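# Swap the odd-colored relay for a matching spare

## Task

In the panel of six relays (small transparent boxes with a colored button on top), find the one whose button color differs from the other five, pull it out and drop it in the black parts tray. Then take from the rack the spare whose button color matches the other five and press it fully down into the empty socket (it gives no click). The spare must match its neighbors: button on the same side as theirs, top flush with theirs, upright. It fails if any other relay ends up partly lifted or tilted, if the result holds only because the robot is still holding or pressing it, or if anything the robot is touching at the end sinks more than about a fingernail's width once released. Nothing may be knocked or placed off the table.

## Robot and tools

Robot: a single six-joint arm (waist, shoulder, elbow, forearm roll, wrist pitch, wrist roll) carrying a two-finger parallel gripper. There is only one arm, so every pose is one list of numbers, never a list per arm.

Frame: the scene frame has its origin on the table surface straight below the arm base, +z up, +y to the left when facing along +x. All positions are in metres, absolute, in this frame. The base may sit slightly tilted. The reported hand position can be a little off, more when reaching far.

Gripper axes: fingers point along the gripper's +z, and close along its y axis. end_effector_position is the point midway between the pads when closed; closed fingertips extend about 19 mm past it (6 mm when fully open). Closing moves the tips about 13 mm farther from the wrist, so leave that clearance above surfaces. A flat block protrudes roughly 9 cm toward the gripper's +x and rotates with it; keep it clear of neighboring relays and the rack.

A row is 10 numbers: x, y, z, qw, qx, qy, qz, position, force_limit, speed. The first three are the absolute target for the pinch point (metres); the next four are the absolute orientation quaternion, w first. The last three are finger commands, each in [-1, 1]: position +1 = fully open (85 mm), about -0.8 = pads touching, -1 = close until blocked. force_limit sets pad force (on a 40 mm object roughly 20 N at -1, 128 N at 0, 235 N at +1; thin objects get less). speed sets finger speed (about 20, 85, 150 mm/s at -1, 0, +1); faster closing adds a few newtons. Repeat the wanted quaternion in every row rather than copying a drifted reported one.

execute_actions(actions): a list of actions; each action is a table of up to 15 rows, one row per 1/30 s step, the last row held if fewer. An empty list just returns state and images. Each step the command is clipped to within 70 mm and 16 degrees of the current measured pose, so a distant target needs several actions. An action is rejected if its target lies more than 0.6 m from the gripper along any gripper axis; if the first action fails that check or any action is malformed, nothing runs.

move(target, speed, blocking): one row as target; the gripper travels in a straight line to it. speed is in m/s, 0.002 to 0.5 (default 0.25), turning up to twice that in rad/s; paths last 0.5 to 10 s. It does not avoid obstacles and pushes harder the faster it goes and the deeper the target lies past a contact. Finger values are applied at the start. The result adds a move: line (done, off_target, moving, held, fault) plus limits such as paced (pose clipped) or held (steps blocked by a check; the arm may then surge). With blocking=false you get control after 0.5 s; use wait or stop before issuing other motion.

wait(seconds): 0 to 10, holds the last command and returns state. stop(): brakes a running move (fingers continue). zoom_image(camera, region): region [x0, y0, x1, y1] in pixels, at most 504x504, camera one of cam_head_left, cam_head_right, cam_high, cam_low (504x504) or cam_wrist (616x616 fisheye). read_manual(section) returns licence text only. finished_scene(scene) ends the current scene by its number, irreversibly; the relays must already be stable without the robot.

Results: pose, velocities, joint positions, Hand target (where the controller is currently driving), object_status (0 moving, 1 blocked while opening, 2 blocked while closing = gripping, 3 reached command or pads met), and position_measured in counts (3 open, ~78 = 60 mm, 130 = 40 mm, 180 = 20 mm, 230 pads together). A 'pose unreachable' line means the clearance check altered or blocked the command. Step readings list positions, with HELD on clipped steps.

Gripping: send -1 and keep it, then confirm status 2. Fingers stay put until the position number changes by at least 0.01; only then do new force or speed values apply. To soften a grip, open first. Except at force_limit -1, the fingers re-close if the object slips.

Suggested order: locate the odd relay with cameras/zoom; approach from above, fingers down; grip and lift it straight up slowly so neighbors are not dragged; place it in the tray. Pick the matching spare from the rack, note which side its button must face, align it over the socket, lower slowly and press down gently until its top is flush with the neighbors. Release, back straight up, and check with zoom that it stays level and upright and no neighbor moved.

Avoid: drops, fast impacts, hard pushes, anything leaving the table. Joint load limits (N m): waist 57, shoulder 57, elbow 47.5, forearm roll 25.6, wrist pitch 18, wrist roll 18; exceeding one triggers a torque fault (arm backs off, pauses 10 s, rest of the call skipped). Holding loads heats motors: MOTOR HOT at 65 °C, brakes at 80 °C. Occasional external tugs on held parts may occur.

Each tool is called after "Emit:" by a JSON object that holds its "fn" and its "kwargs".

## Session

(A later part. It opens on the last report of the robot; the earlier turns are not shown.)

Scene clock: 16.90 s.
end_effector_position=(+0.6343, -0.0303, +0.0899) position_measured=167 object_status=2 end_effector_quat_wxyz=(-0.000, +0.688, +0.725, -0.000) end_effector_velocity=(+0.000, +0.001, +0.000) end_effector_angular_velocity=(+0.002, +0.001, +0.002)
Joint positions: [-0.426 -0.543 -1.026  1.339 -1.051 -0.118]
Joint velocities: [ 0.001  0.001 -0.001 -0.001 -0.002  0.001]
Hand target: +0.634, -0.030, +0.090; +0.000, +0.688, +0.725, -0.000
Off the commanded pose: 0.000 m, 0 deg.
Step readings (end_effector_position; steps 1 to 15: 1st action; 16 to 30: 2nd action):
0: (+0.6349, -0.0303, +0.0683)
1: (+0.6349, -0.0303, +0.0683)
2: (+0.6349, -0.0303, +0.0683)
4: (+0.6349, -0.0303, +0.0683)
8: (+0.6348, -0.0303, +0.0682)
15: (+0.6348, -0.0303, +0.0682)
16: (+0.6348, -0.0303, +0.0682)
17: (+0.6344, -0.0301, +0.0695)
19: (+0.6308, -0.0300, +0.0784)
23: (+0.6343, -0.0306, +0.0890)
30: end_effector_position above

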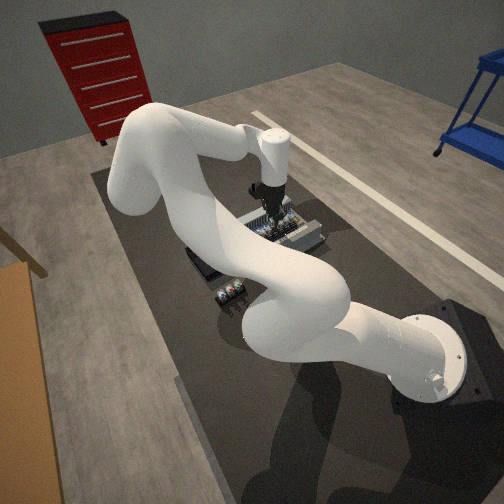

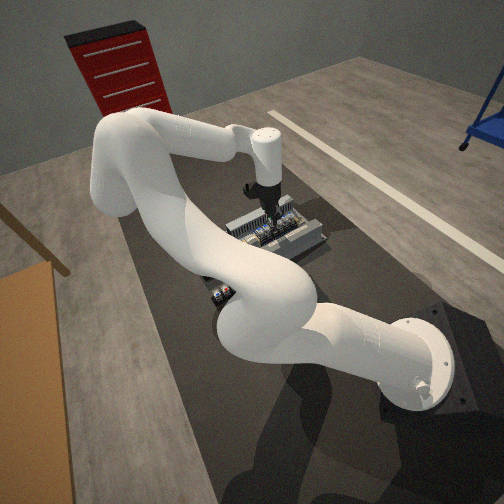

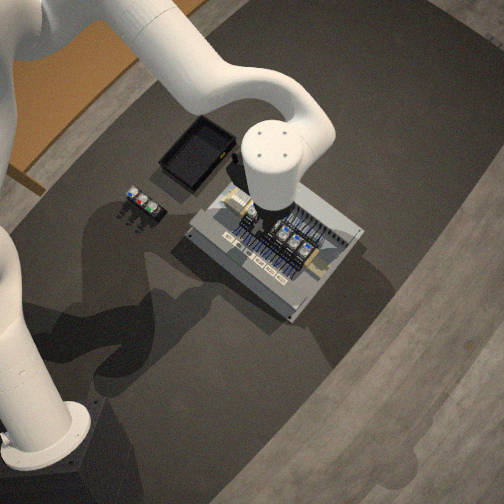

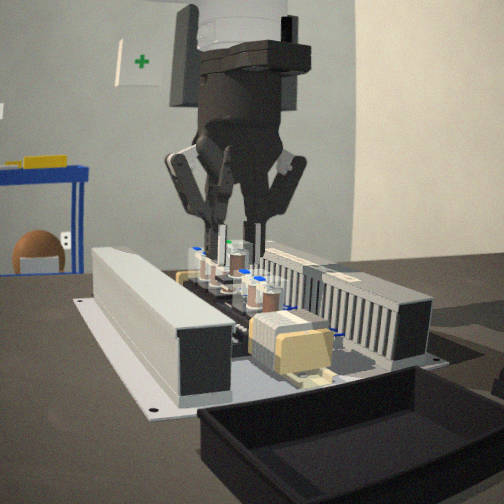

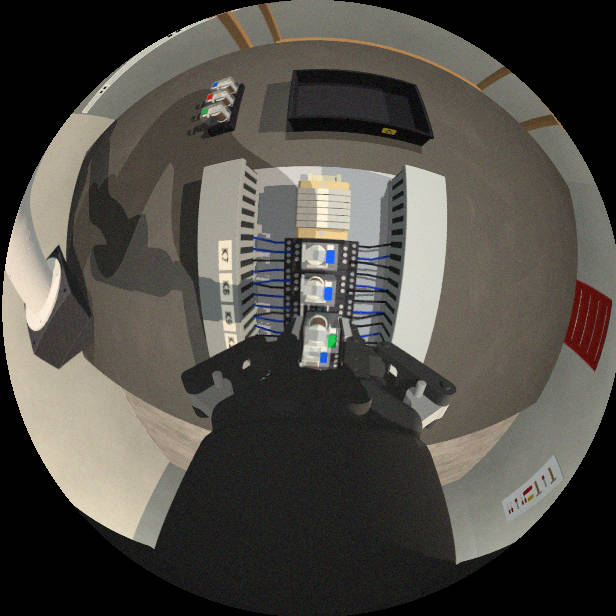

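Emit:
{"fn": "move", "kwargs": {"target": [0.6345,-0.0303,0.13,0,0.6884,0.7254,0,-1,0,-1], "speed": 0.1}}

Emit:
{"fn": "move", "kwargs": {"target": [0.66,0.235,0.12,0,0.7071,0.7071,0,-1,0,-1]}}

Emit:
{"fn": "move", "kwargs": {"target": [0.66,0.235,0.047,0,0.7071,0.7071,0,-1,0,-1], "speed": 0.06}}

Emit:
{"fn": "move", "kwargs": {"target": [0.66,0.235,0.047,0,0.7071,0.7071,0,0.2,0,0]}}

Emit:
{"fn": "move", "kwargs": {"target": [0.66,0.235,0.12,0,0.7071,0.7071,0,0.2,0,0]}}

Emit:
{"fn": "move", "kwargs": {"target": [0.482,0.276,0.09,0,0.737,-0.676,0,0.2,0,0], "speed": 0.4}}

Emit:
{"fn": "zoom_image", "kwargs": {"camera": "cam_wrist", "region": [220,180,420,380]}}

Scene clock: 23.63 s.
end_effector_position=(+0.6343, -0.0303, +0.1298) position_measured=167 object_status=2 end_effector_quat_wxyz=(-0.000, +0.688, +0.725, -0.000) end_effector_velocity=(-0.000, +0.000, +0.002) end_effector_angular_velocity=(+0.001, +0.000, -0.000)
Joint positions: [-0.49  -0.504 -1.027  1.267 -1.091 -0.083]
Joint velocities: [-0.003  0.001 -0.    -0.003 -0.003  0.002]
Hand target: +0.634, -0.030, +0.130; +0.000, +0.688, +0.725, -0.000
Off the commanded pose: 0.000 m, 0 deg.
move: done

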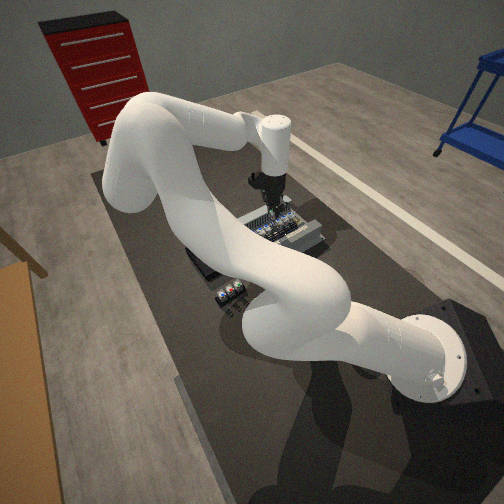

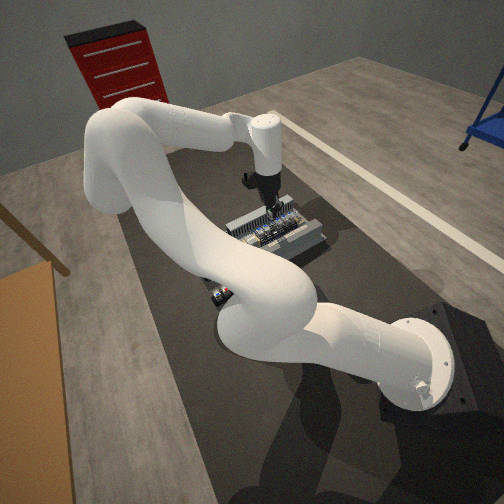

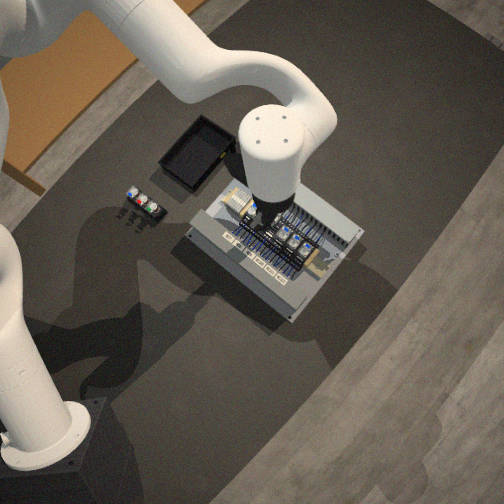

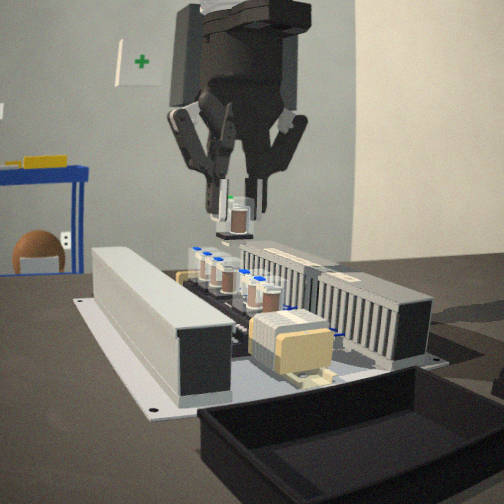

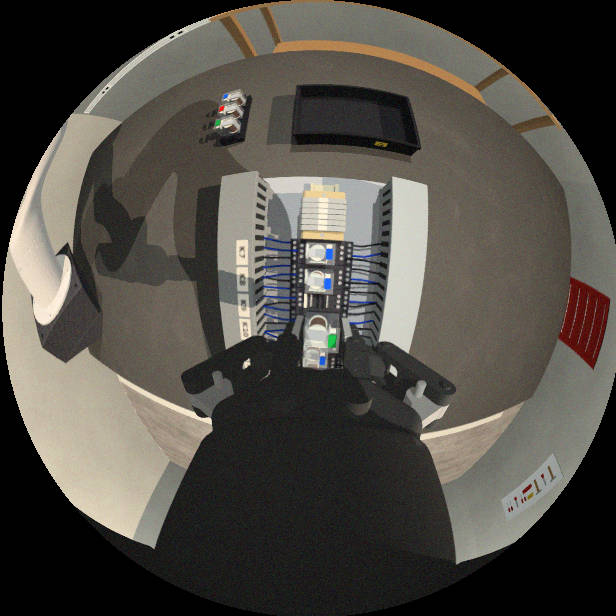

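Scene clock: 25.20 s.
end_effector_position=(+0.6595, +0.2356, +0.1199) position_measured=167 object_status=2 end_effector_quat_wxyz=(-0.000, +0.707, +0.707, +0.002) end_effector_velocity=(+0.001, +0.002, +0.001) end_effector_angular_velocity=(-0.001, -0.000, +0.002)
Joint positions: [-0.171  0.022 -0.863  1.28  -0.999  0.436]
Joint velocities: [ 0.002  0.004 -0.002 -0.003  0.001  0.006]
Hand target: +0.660, +0.236, +0.120; -0.000, +0.707, +0.707, +0.002
Off the commanded pose: 0.001 m, 0 deg.
move: done

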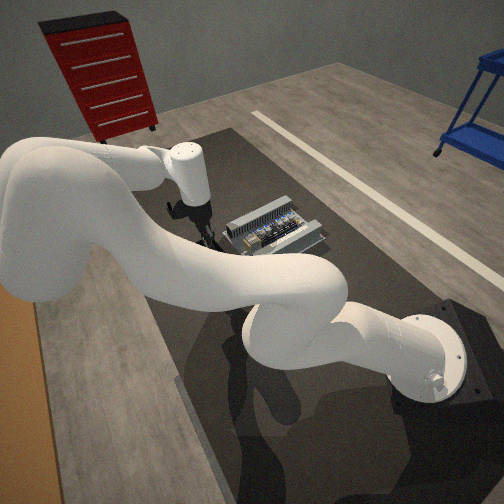

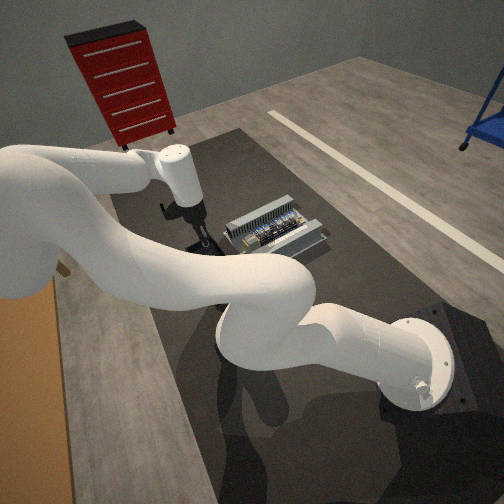

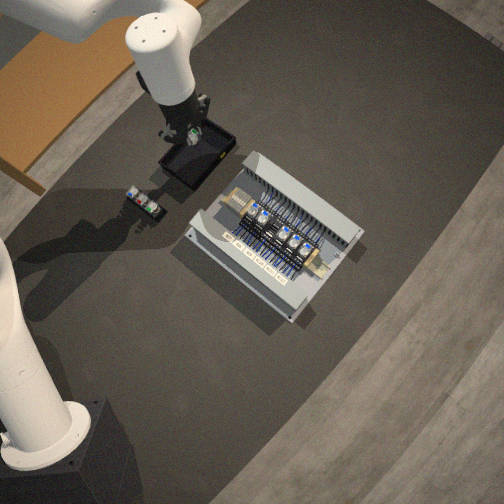

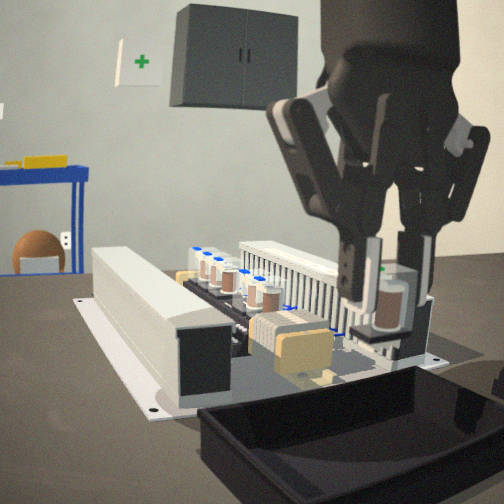

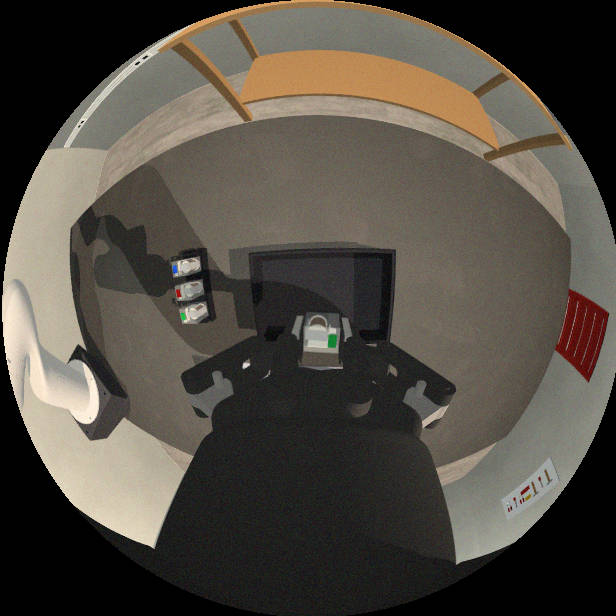

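Scene clock: 26.77 s.
end_effector_position=(+0.6602, +0.2350, +0.0472) position_measured=167 object_status=2 end_effector_quat_wxyz=(-0.000, +0.707, +0.707, +0.000) end_effector_velocity=(-0.000, +0.000, -0.001) end_effector_angular_velocity=(+0.001, +0.001, +0.002)
Joint positions: [-0.038 -0.08  -0.876  1.413 -0.881  0.357]
Joint velocities: [ 0.002 -0.002 -0.001  0.001  0.    -0.002]
Hand target: +0.660, +0.235, +0.047; -0.000, +0.707, +0.707, +0.000
Off the commanded pose: 0.000 m, 0 deg.
move: done

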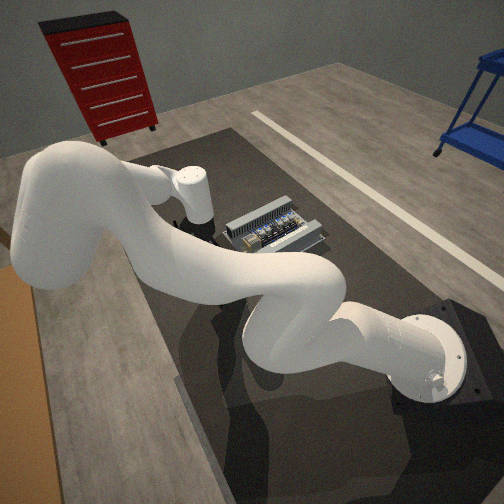

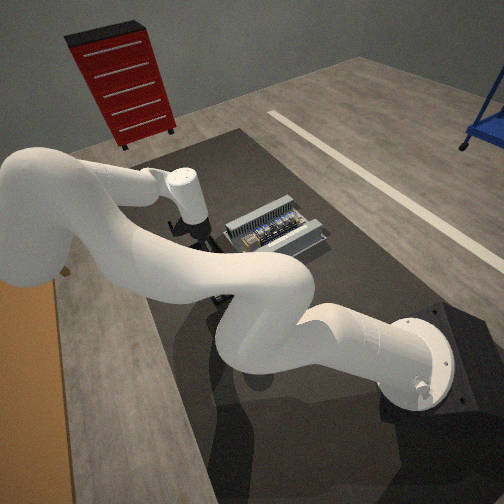

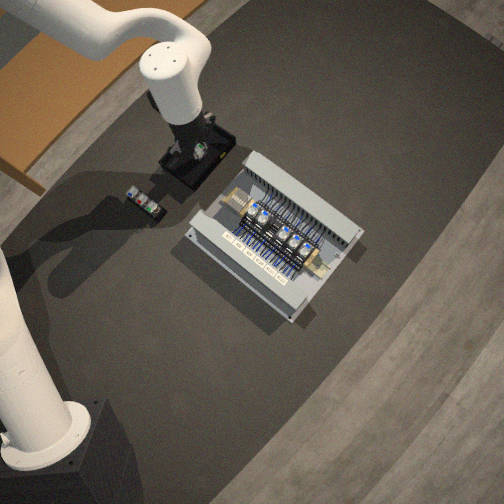

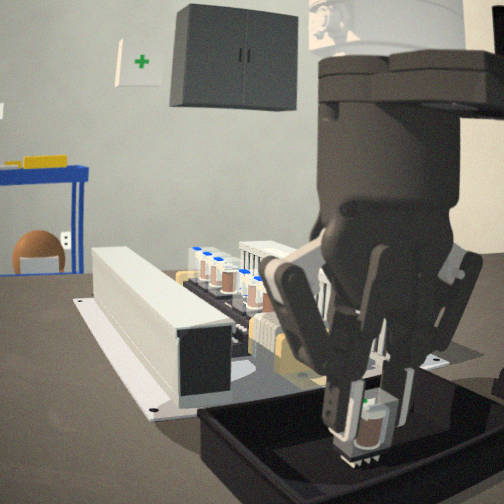

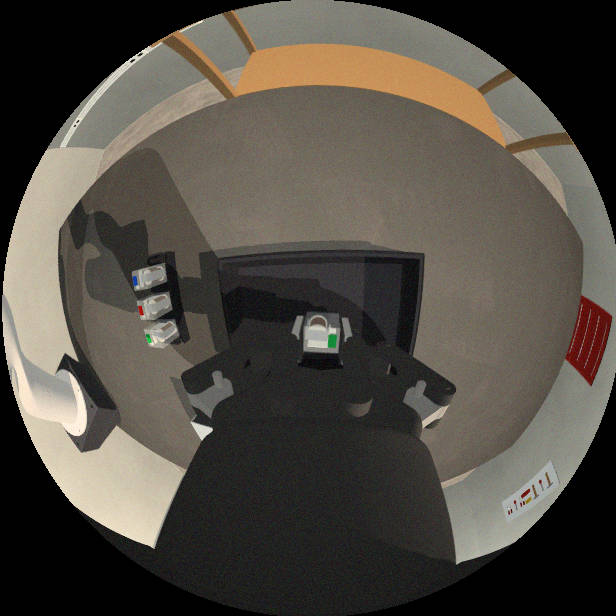

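Scene clock: 27.47 s.
end_effector_position=(+0.6600, +0.2350, +0.0470) position_measured=104 object_status=0 end_effector_quat_wxyz=(+0.000, +0.707, +0.707, +0.000) end_effector_velocity=(+0.000, +0.000, +0.000) end_effector_angular_velocity=(+0.000, -0.002, -0.001)
Joint positions: [-0.037 -0.079 -0.875  1.413 -0.88   0.357]
Joint velocities: [-0.     0.     0.     0.002  0.    -0.   ]
Hand target: +0.660, +0.235, +0.047; -0.000, +0.707, +0.707, -0.000
Off the commanded pose: 0.000 m, 0 deg.
move: done

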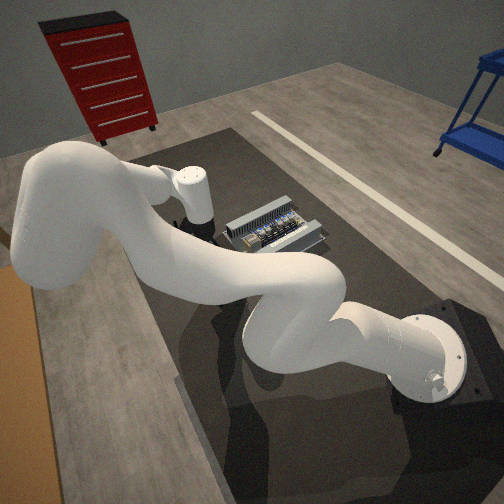

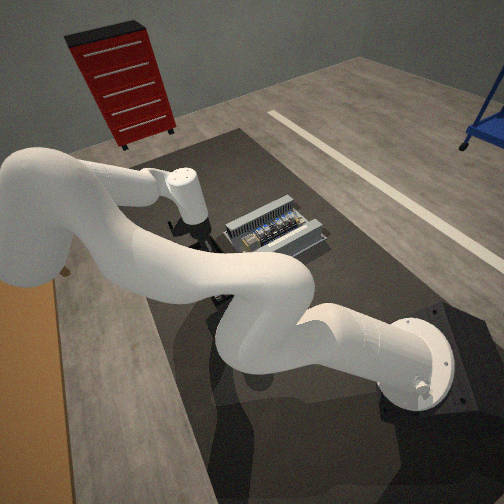

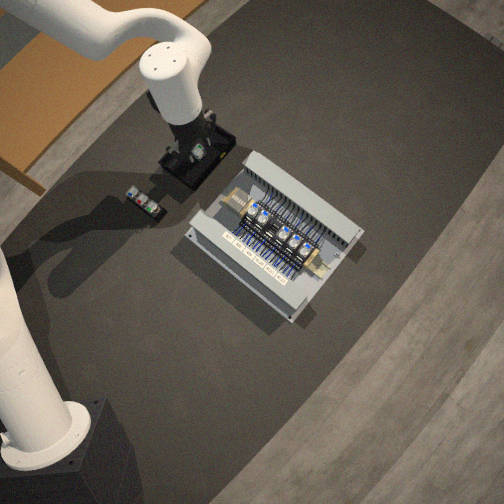

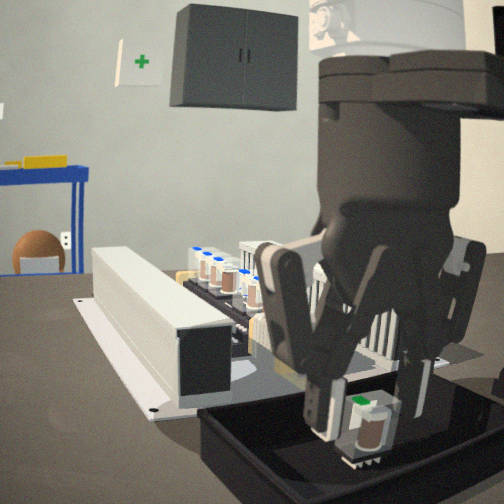

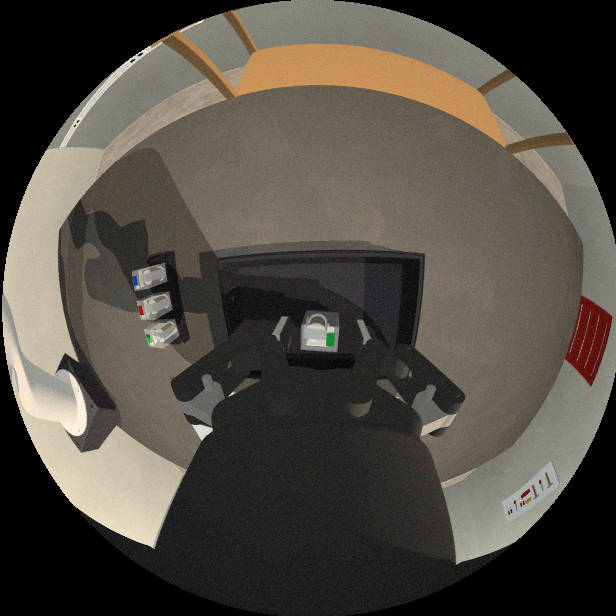

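Scene clock: 28.33 s.
end_effector_position=(+0.6597, +0.2350, +0.1197) position_measured=104 object_status=3 end_effector_quat_wxyz=(-0.000, +0.707, +0.707, -0.000) end_effector_velocity=(-0.000, +0.000, +0.001) end_effector_angular_velocity=(+0.000, +0.001, +0.001)
Joint positions: [-0.171  0.02  -0.865  1.276 -0.997  0.437]
Joint velocities: [-0.002  0.002 -0.    -0.003 -0.003  0.001]
Hand target: +0.660, +0.235, +0.120; +0.000, +0.707, +0.707, -0.000
Off the commanded pose: 0.000 m, 0 deg.
move: done

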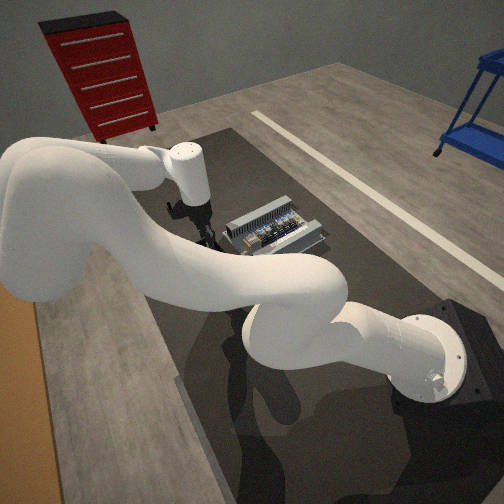

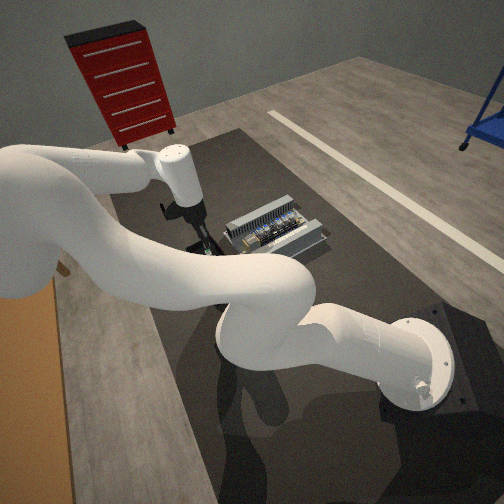

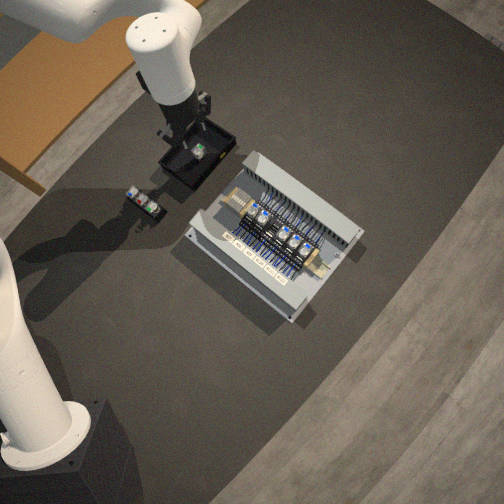

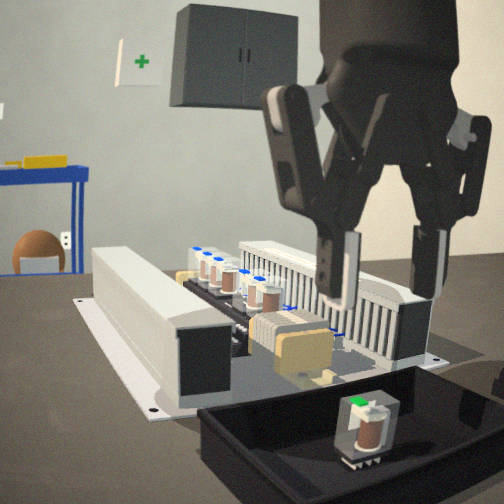

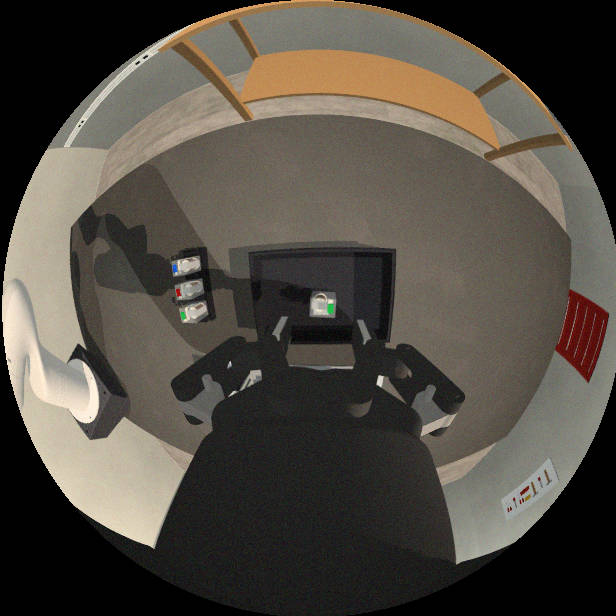

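Scene clock: 32.67 s.
end_effector_position=(+0.4821, +0.2755, +0.0897) position_measured=104 object_status=3 end_effector_quat_wxyz=(-0.000, +0.737, -0.676, -0.000) end_effector_velocity=(-0.000, -0.000, +0.000) end_effector_angular_velocity=(-0.002, -0.000, -0.008)
Joint positions: [-0.012  0.387 -0.382  1.451 -0.86   3.382]
Joint velocities: [ 0.001  0.002  0.    -0.002  0.003  0.011]
Hand target: +0.482, +0.276, +0.090; -0.000, +0.737, -0.676, -0.000
Off the commanded pose: 0.001 m, 0 deg.
move: done

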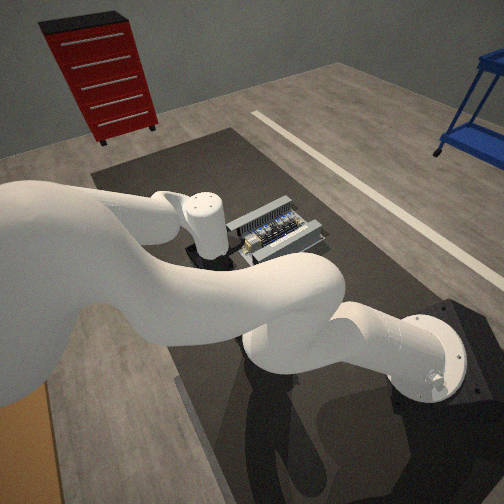

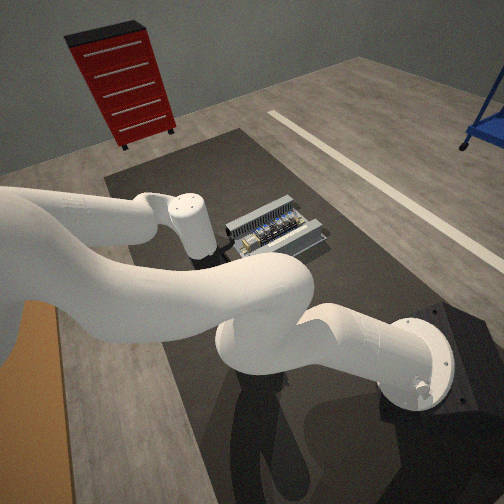

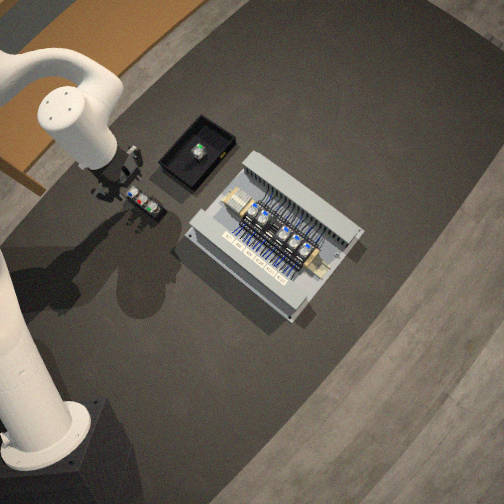

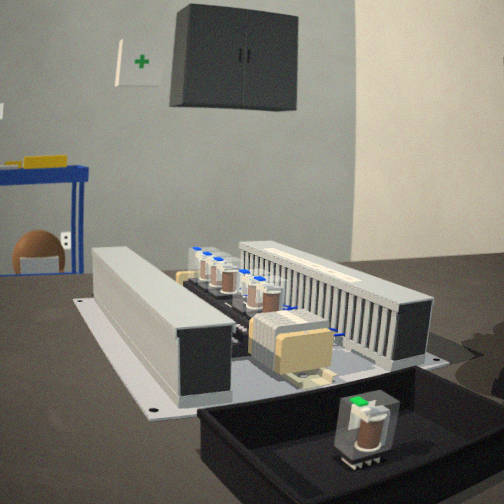

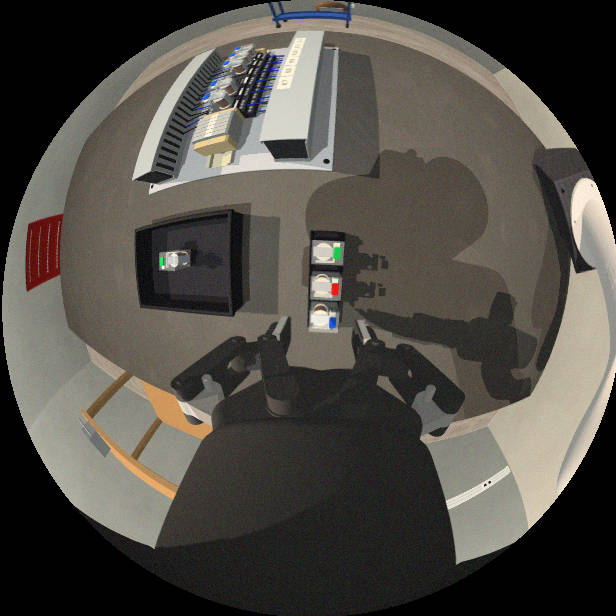

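Region (220, 180, 420, 380) of cam_wrist's 616x616 image, scaled by 2.520, with more detail than that image has.

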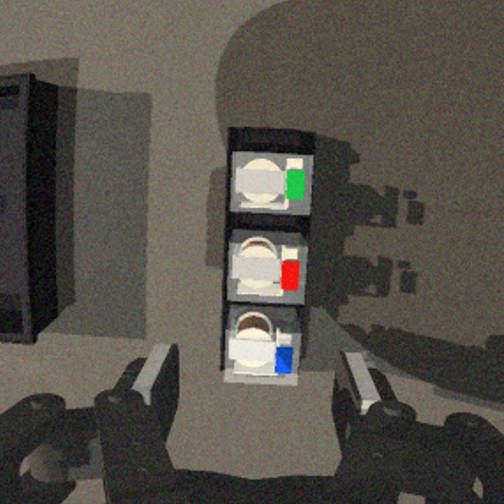

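Emit:
{"fn": "move", "kwargs": {"target": [0.4808,0.2785,0.0462,0,0.737,-0.676,0,0,0,0], "speed": 0.05}}

Emit:
{"fn": "zoom_image", "kwargs": {"camera": "cam_wrist", "region": [220,180,420,380]}}

Scene clock: 35.40 s.
end_effector_position=(+0.4809, +0.2785, +0.0463) position_measured=128 object_status=3 end_effector_quat_wxyz=(+0.000, +0.737, -0.676, -0.000) end_effector_velocity=(+0.000, +0.000, -0.001) end_effector_angular_velocity=(+0.001, -0.000, +0.003)
Joint positions: [ 0.115  0.289 -0.394  1.624 -0.772  3.267]
Joint velocities: [ 0.003 -0.002 -0.001  0.005  0.001 -0.005]
Hand target: +0.481, +0.279, +0.046; +0.000, +0.737, -0.676, -0.000
Off the commanded pose: 0.000 m, 0 deg.
move: done

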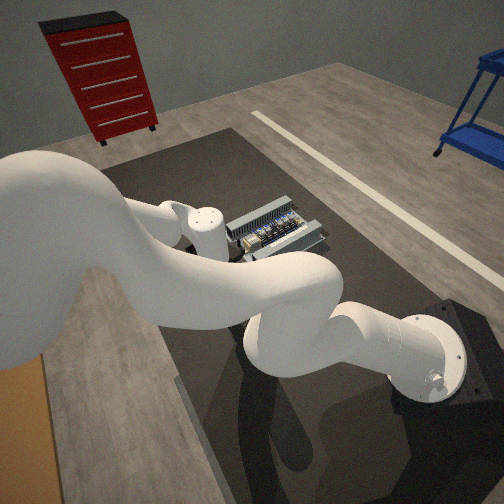

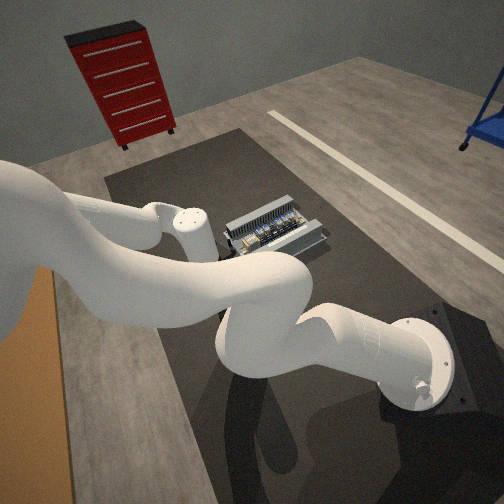

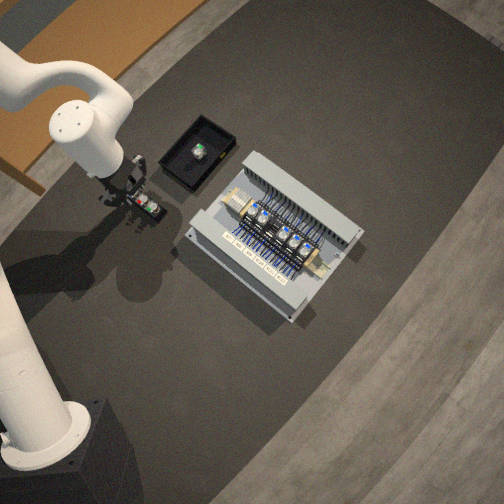

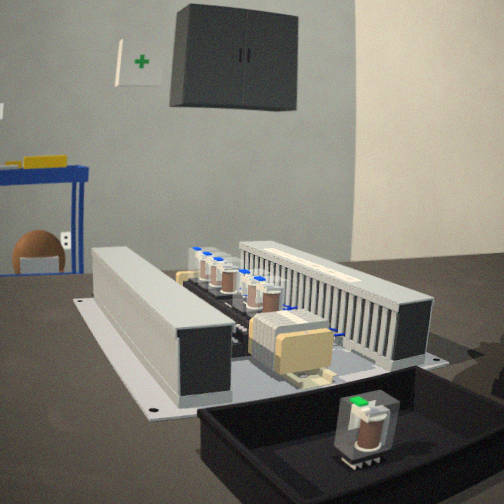

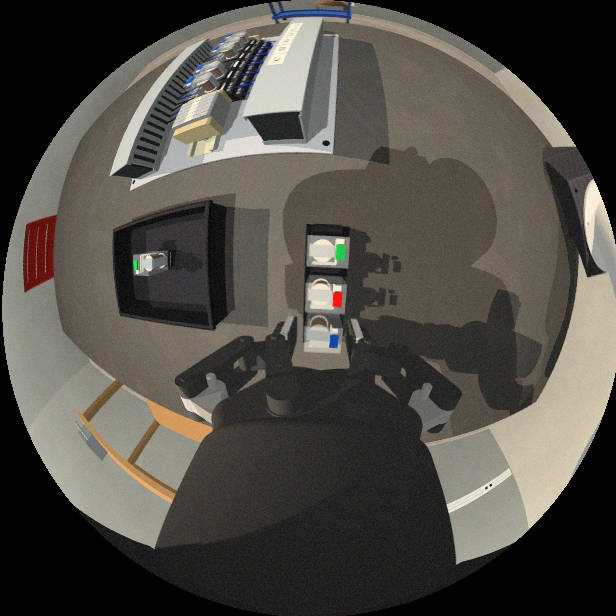

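Region (220, 180, 420, 380) of cam_wrist's 616x616 image, scaled by 2.520, with more detail than that image has.

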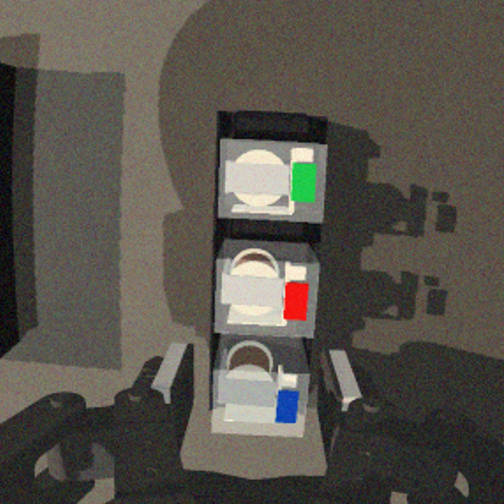

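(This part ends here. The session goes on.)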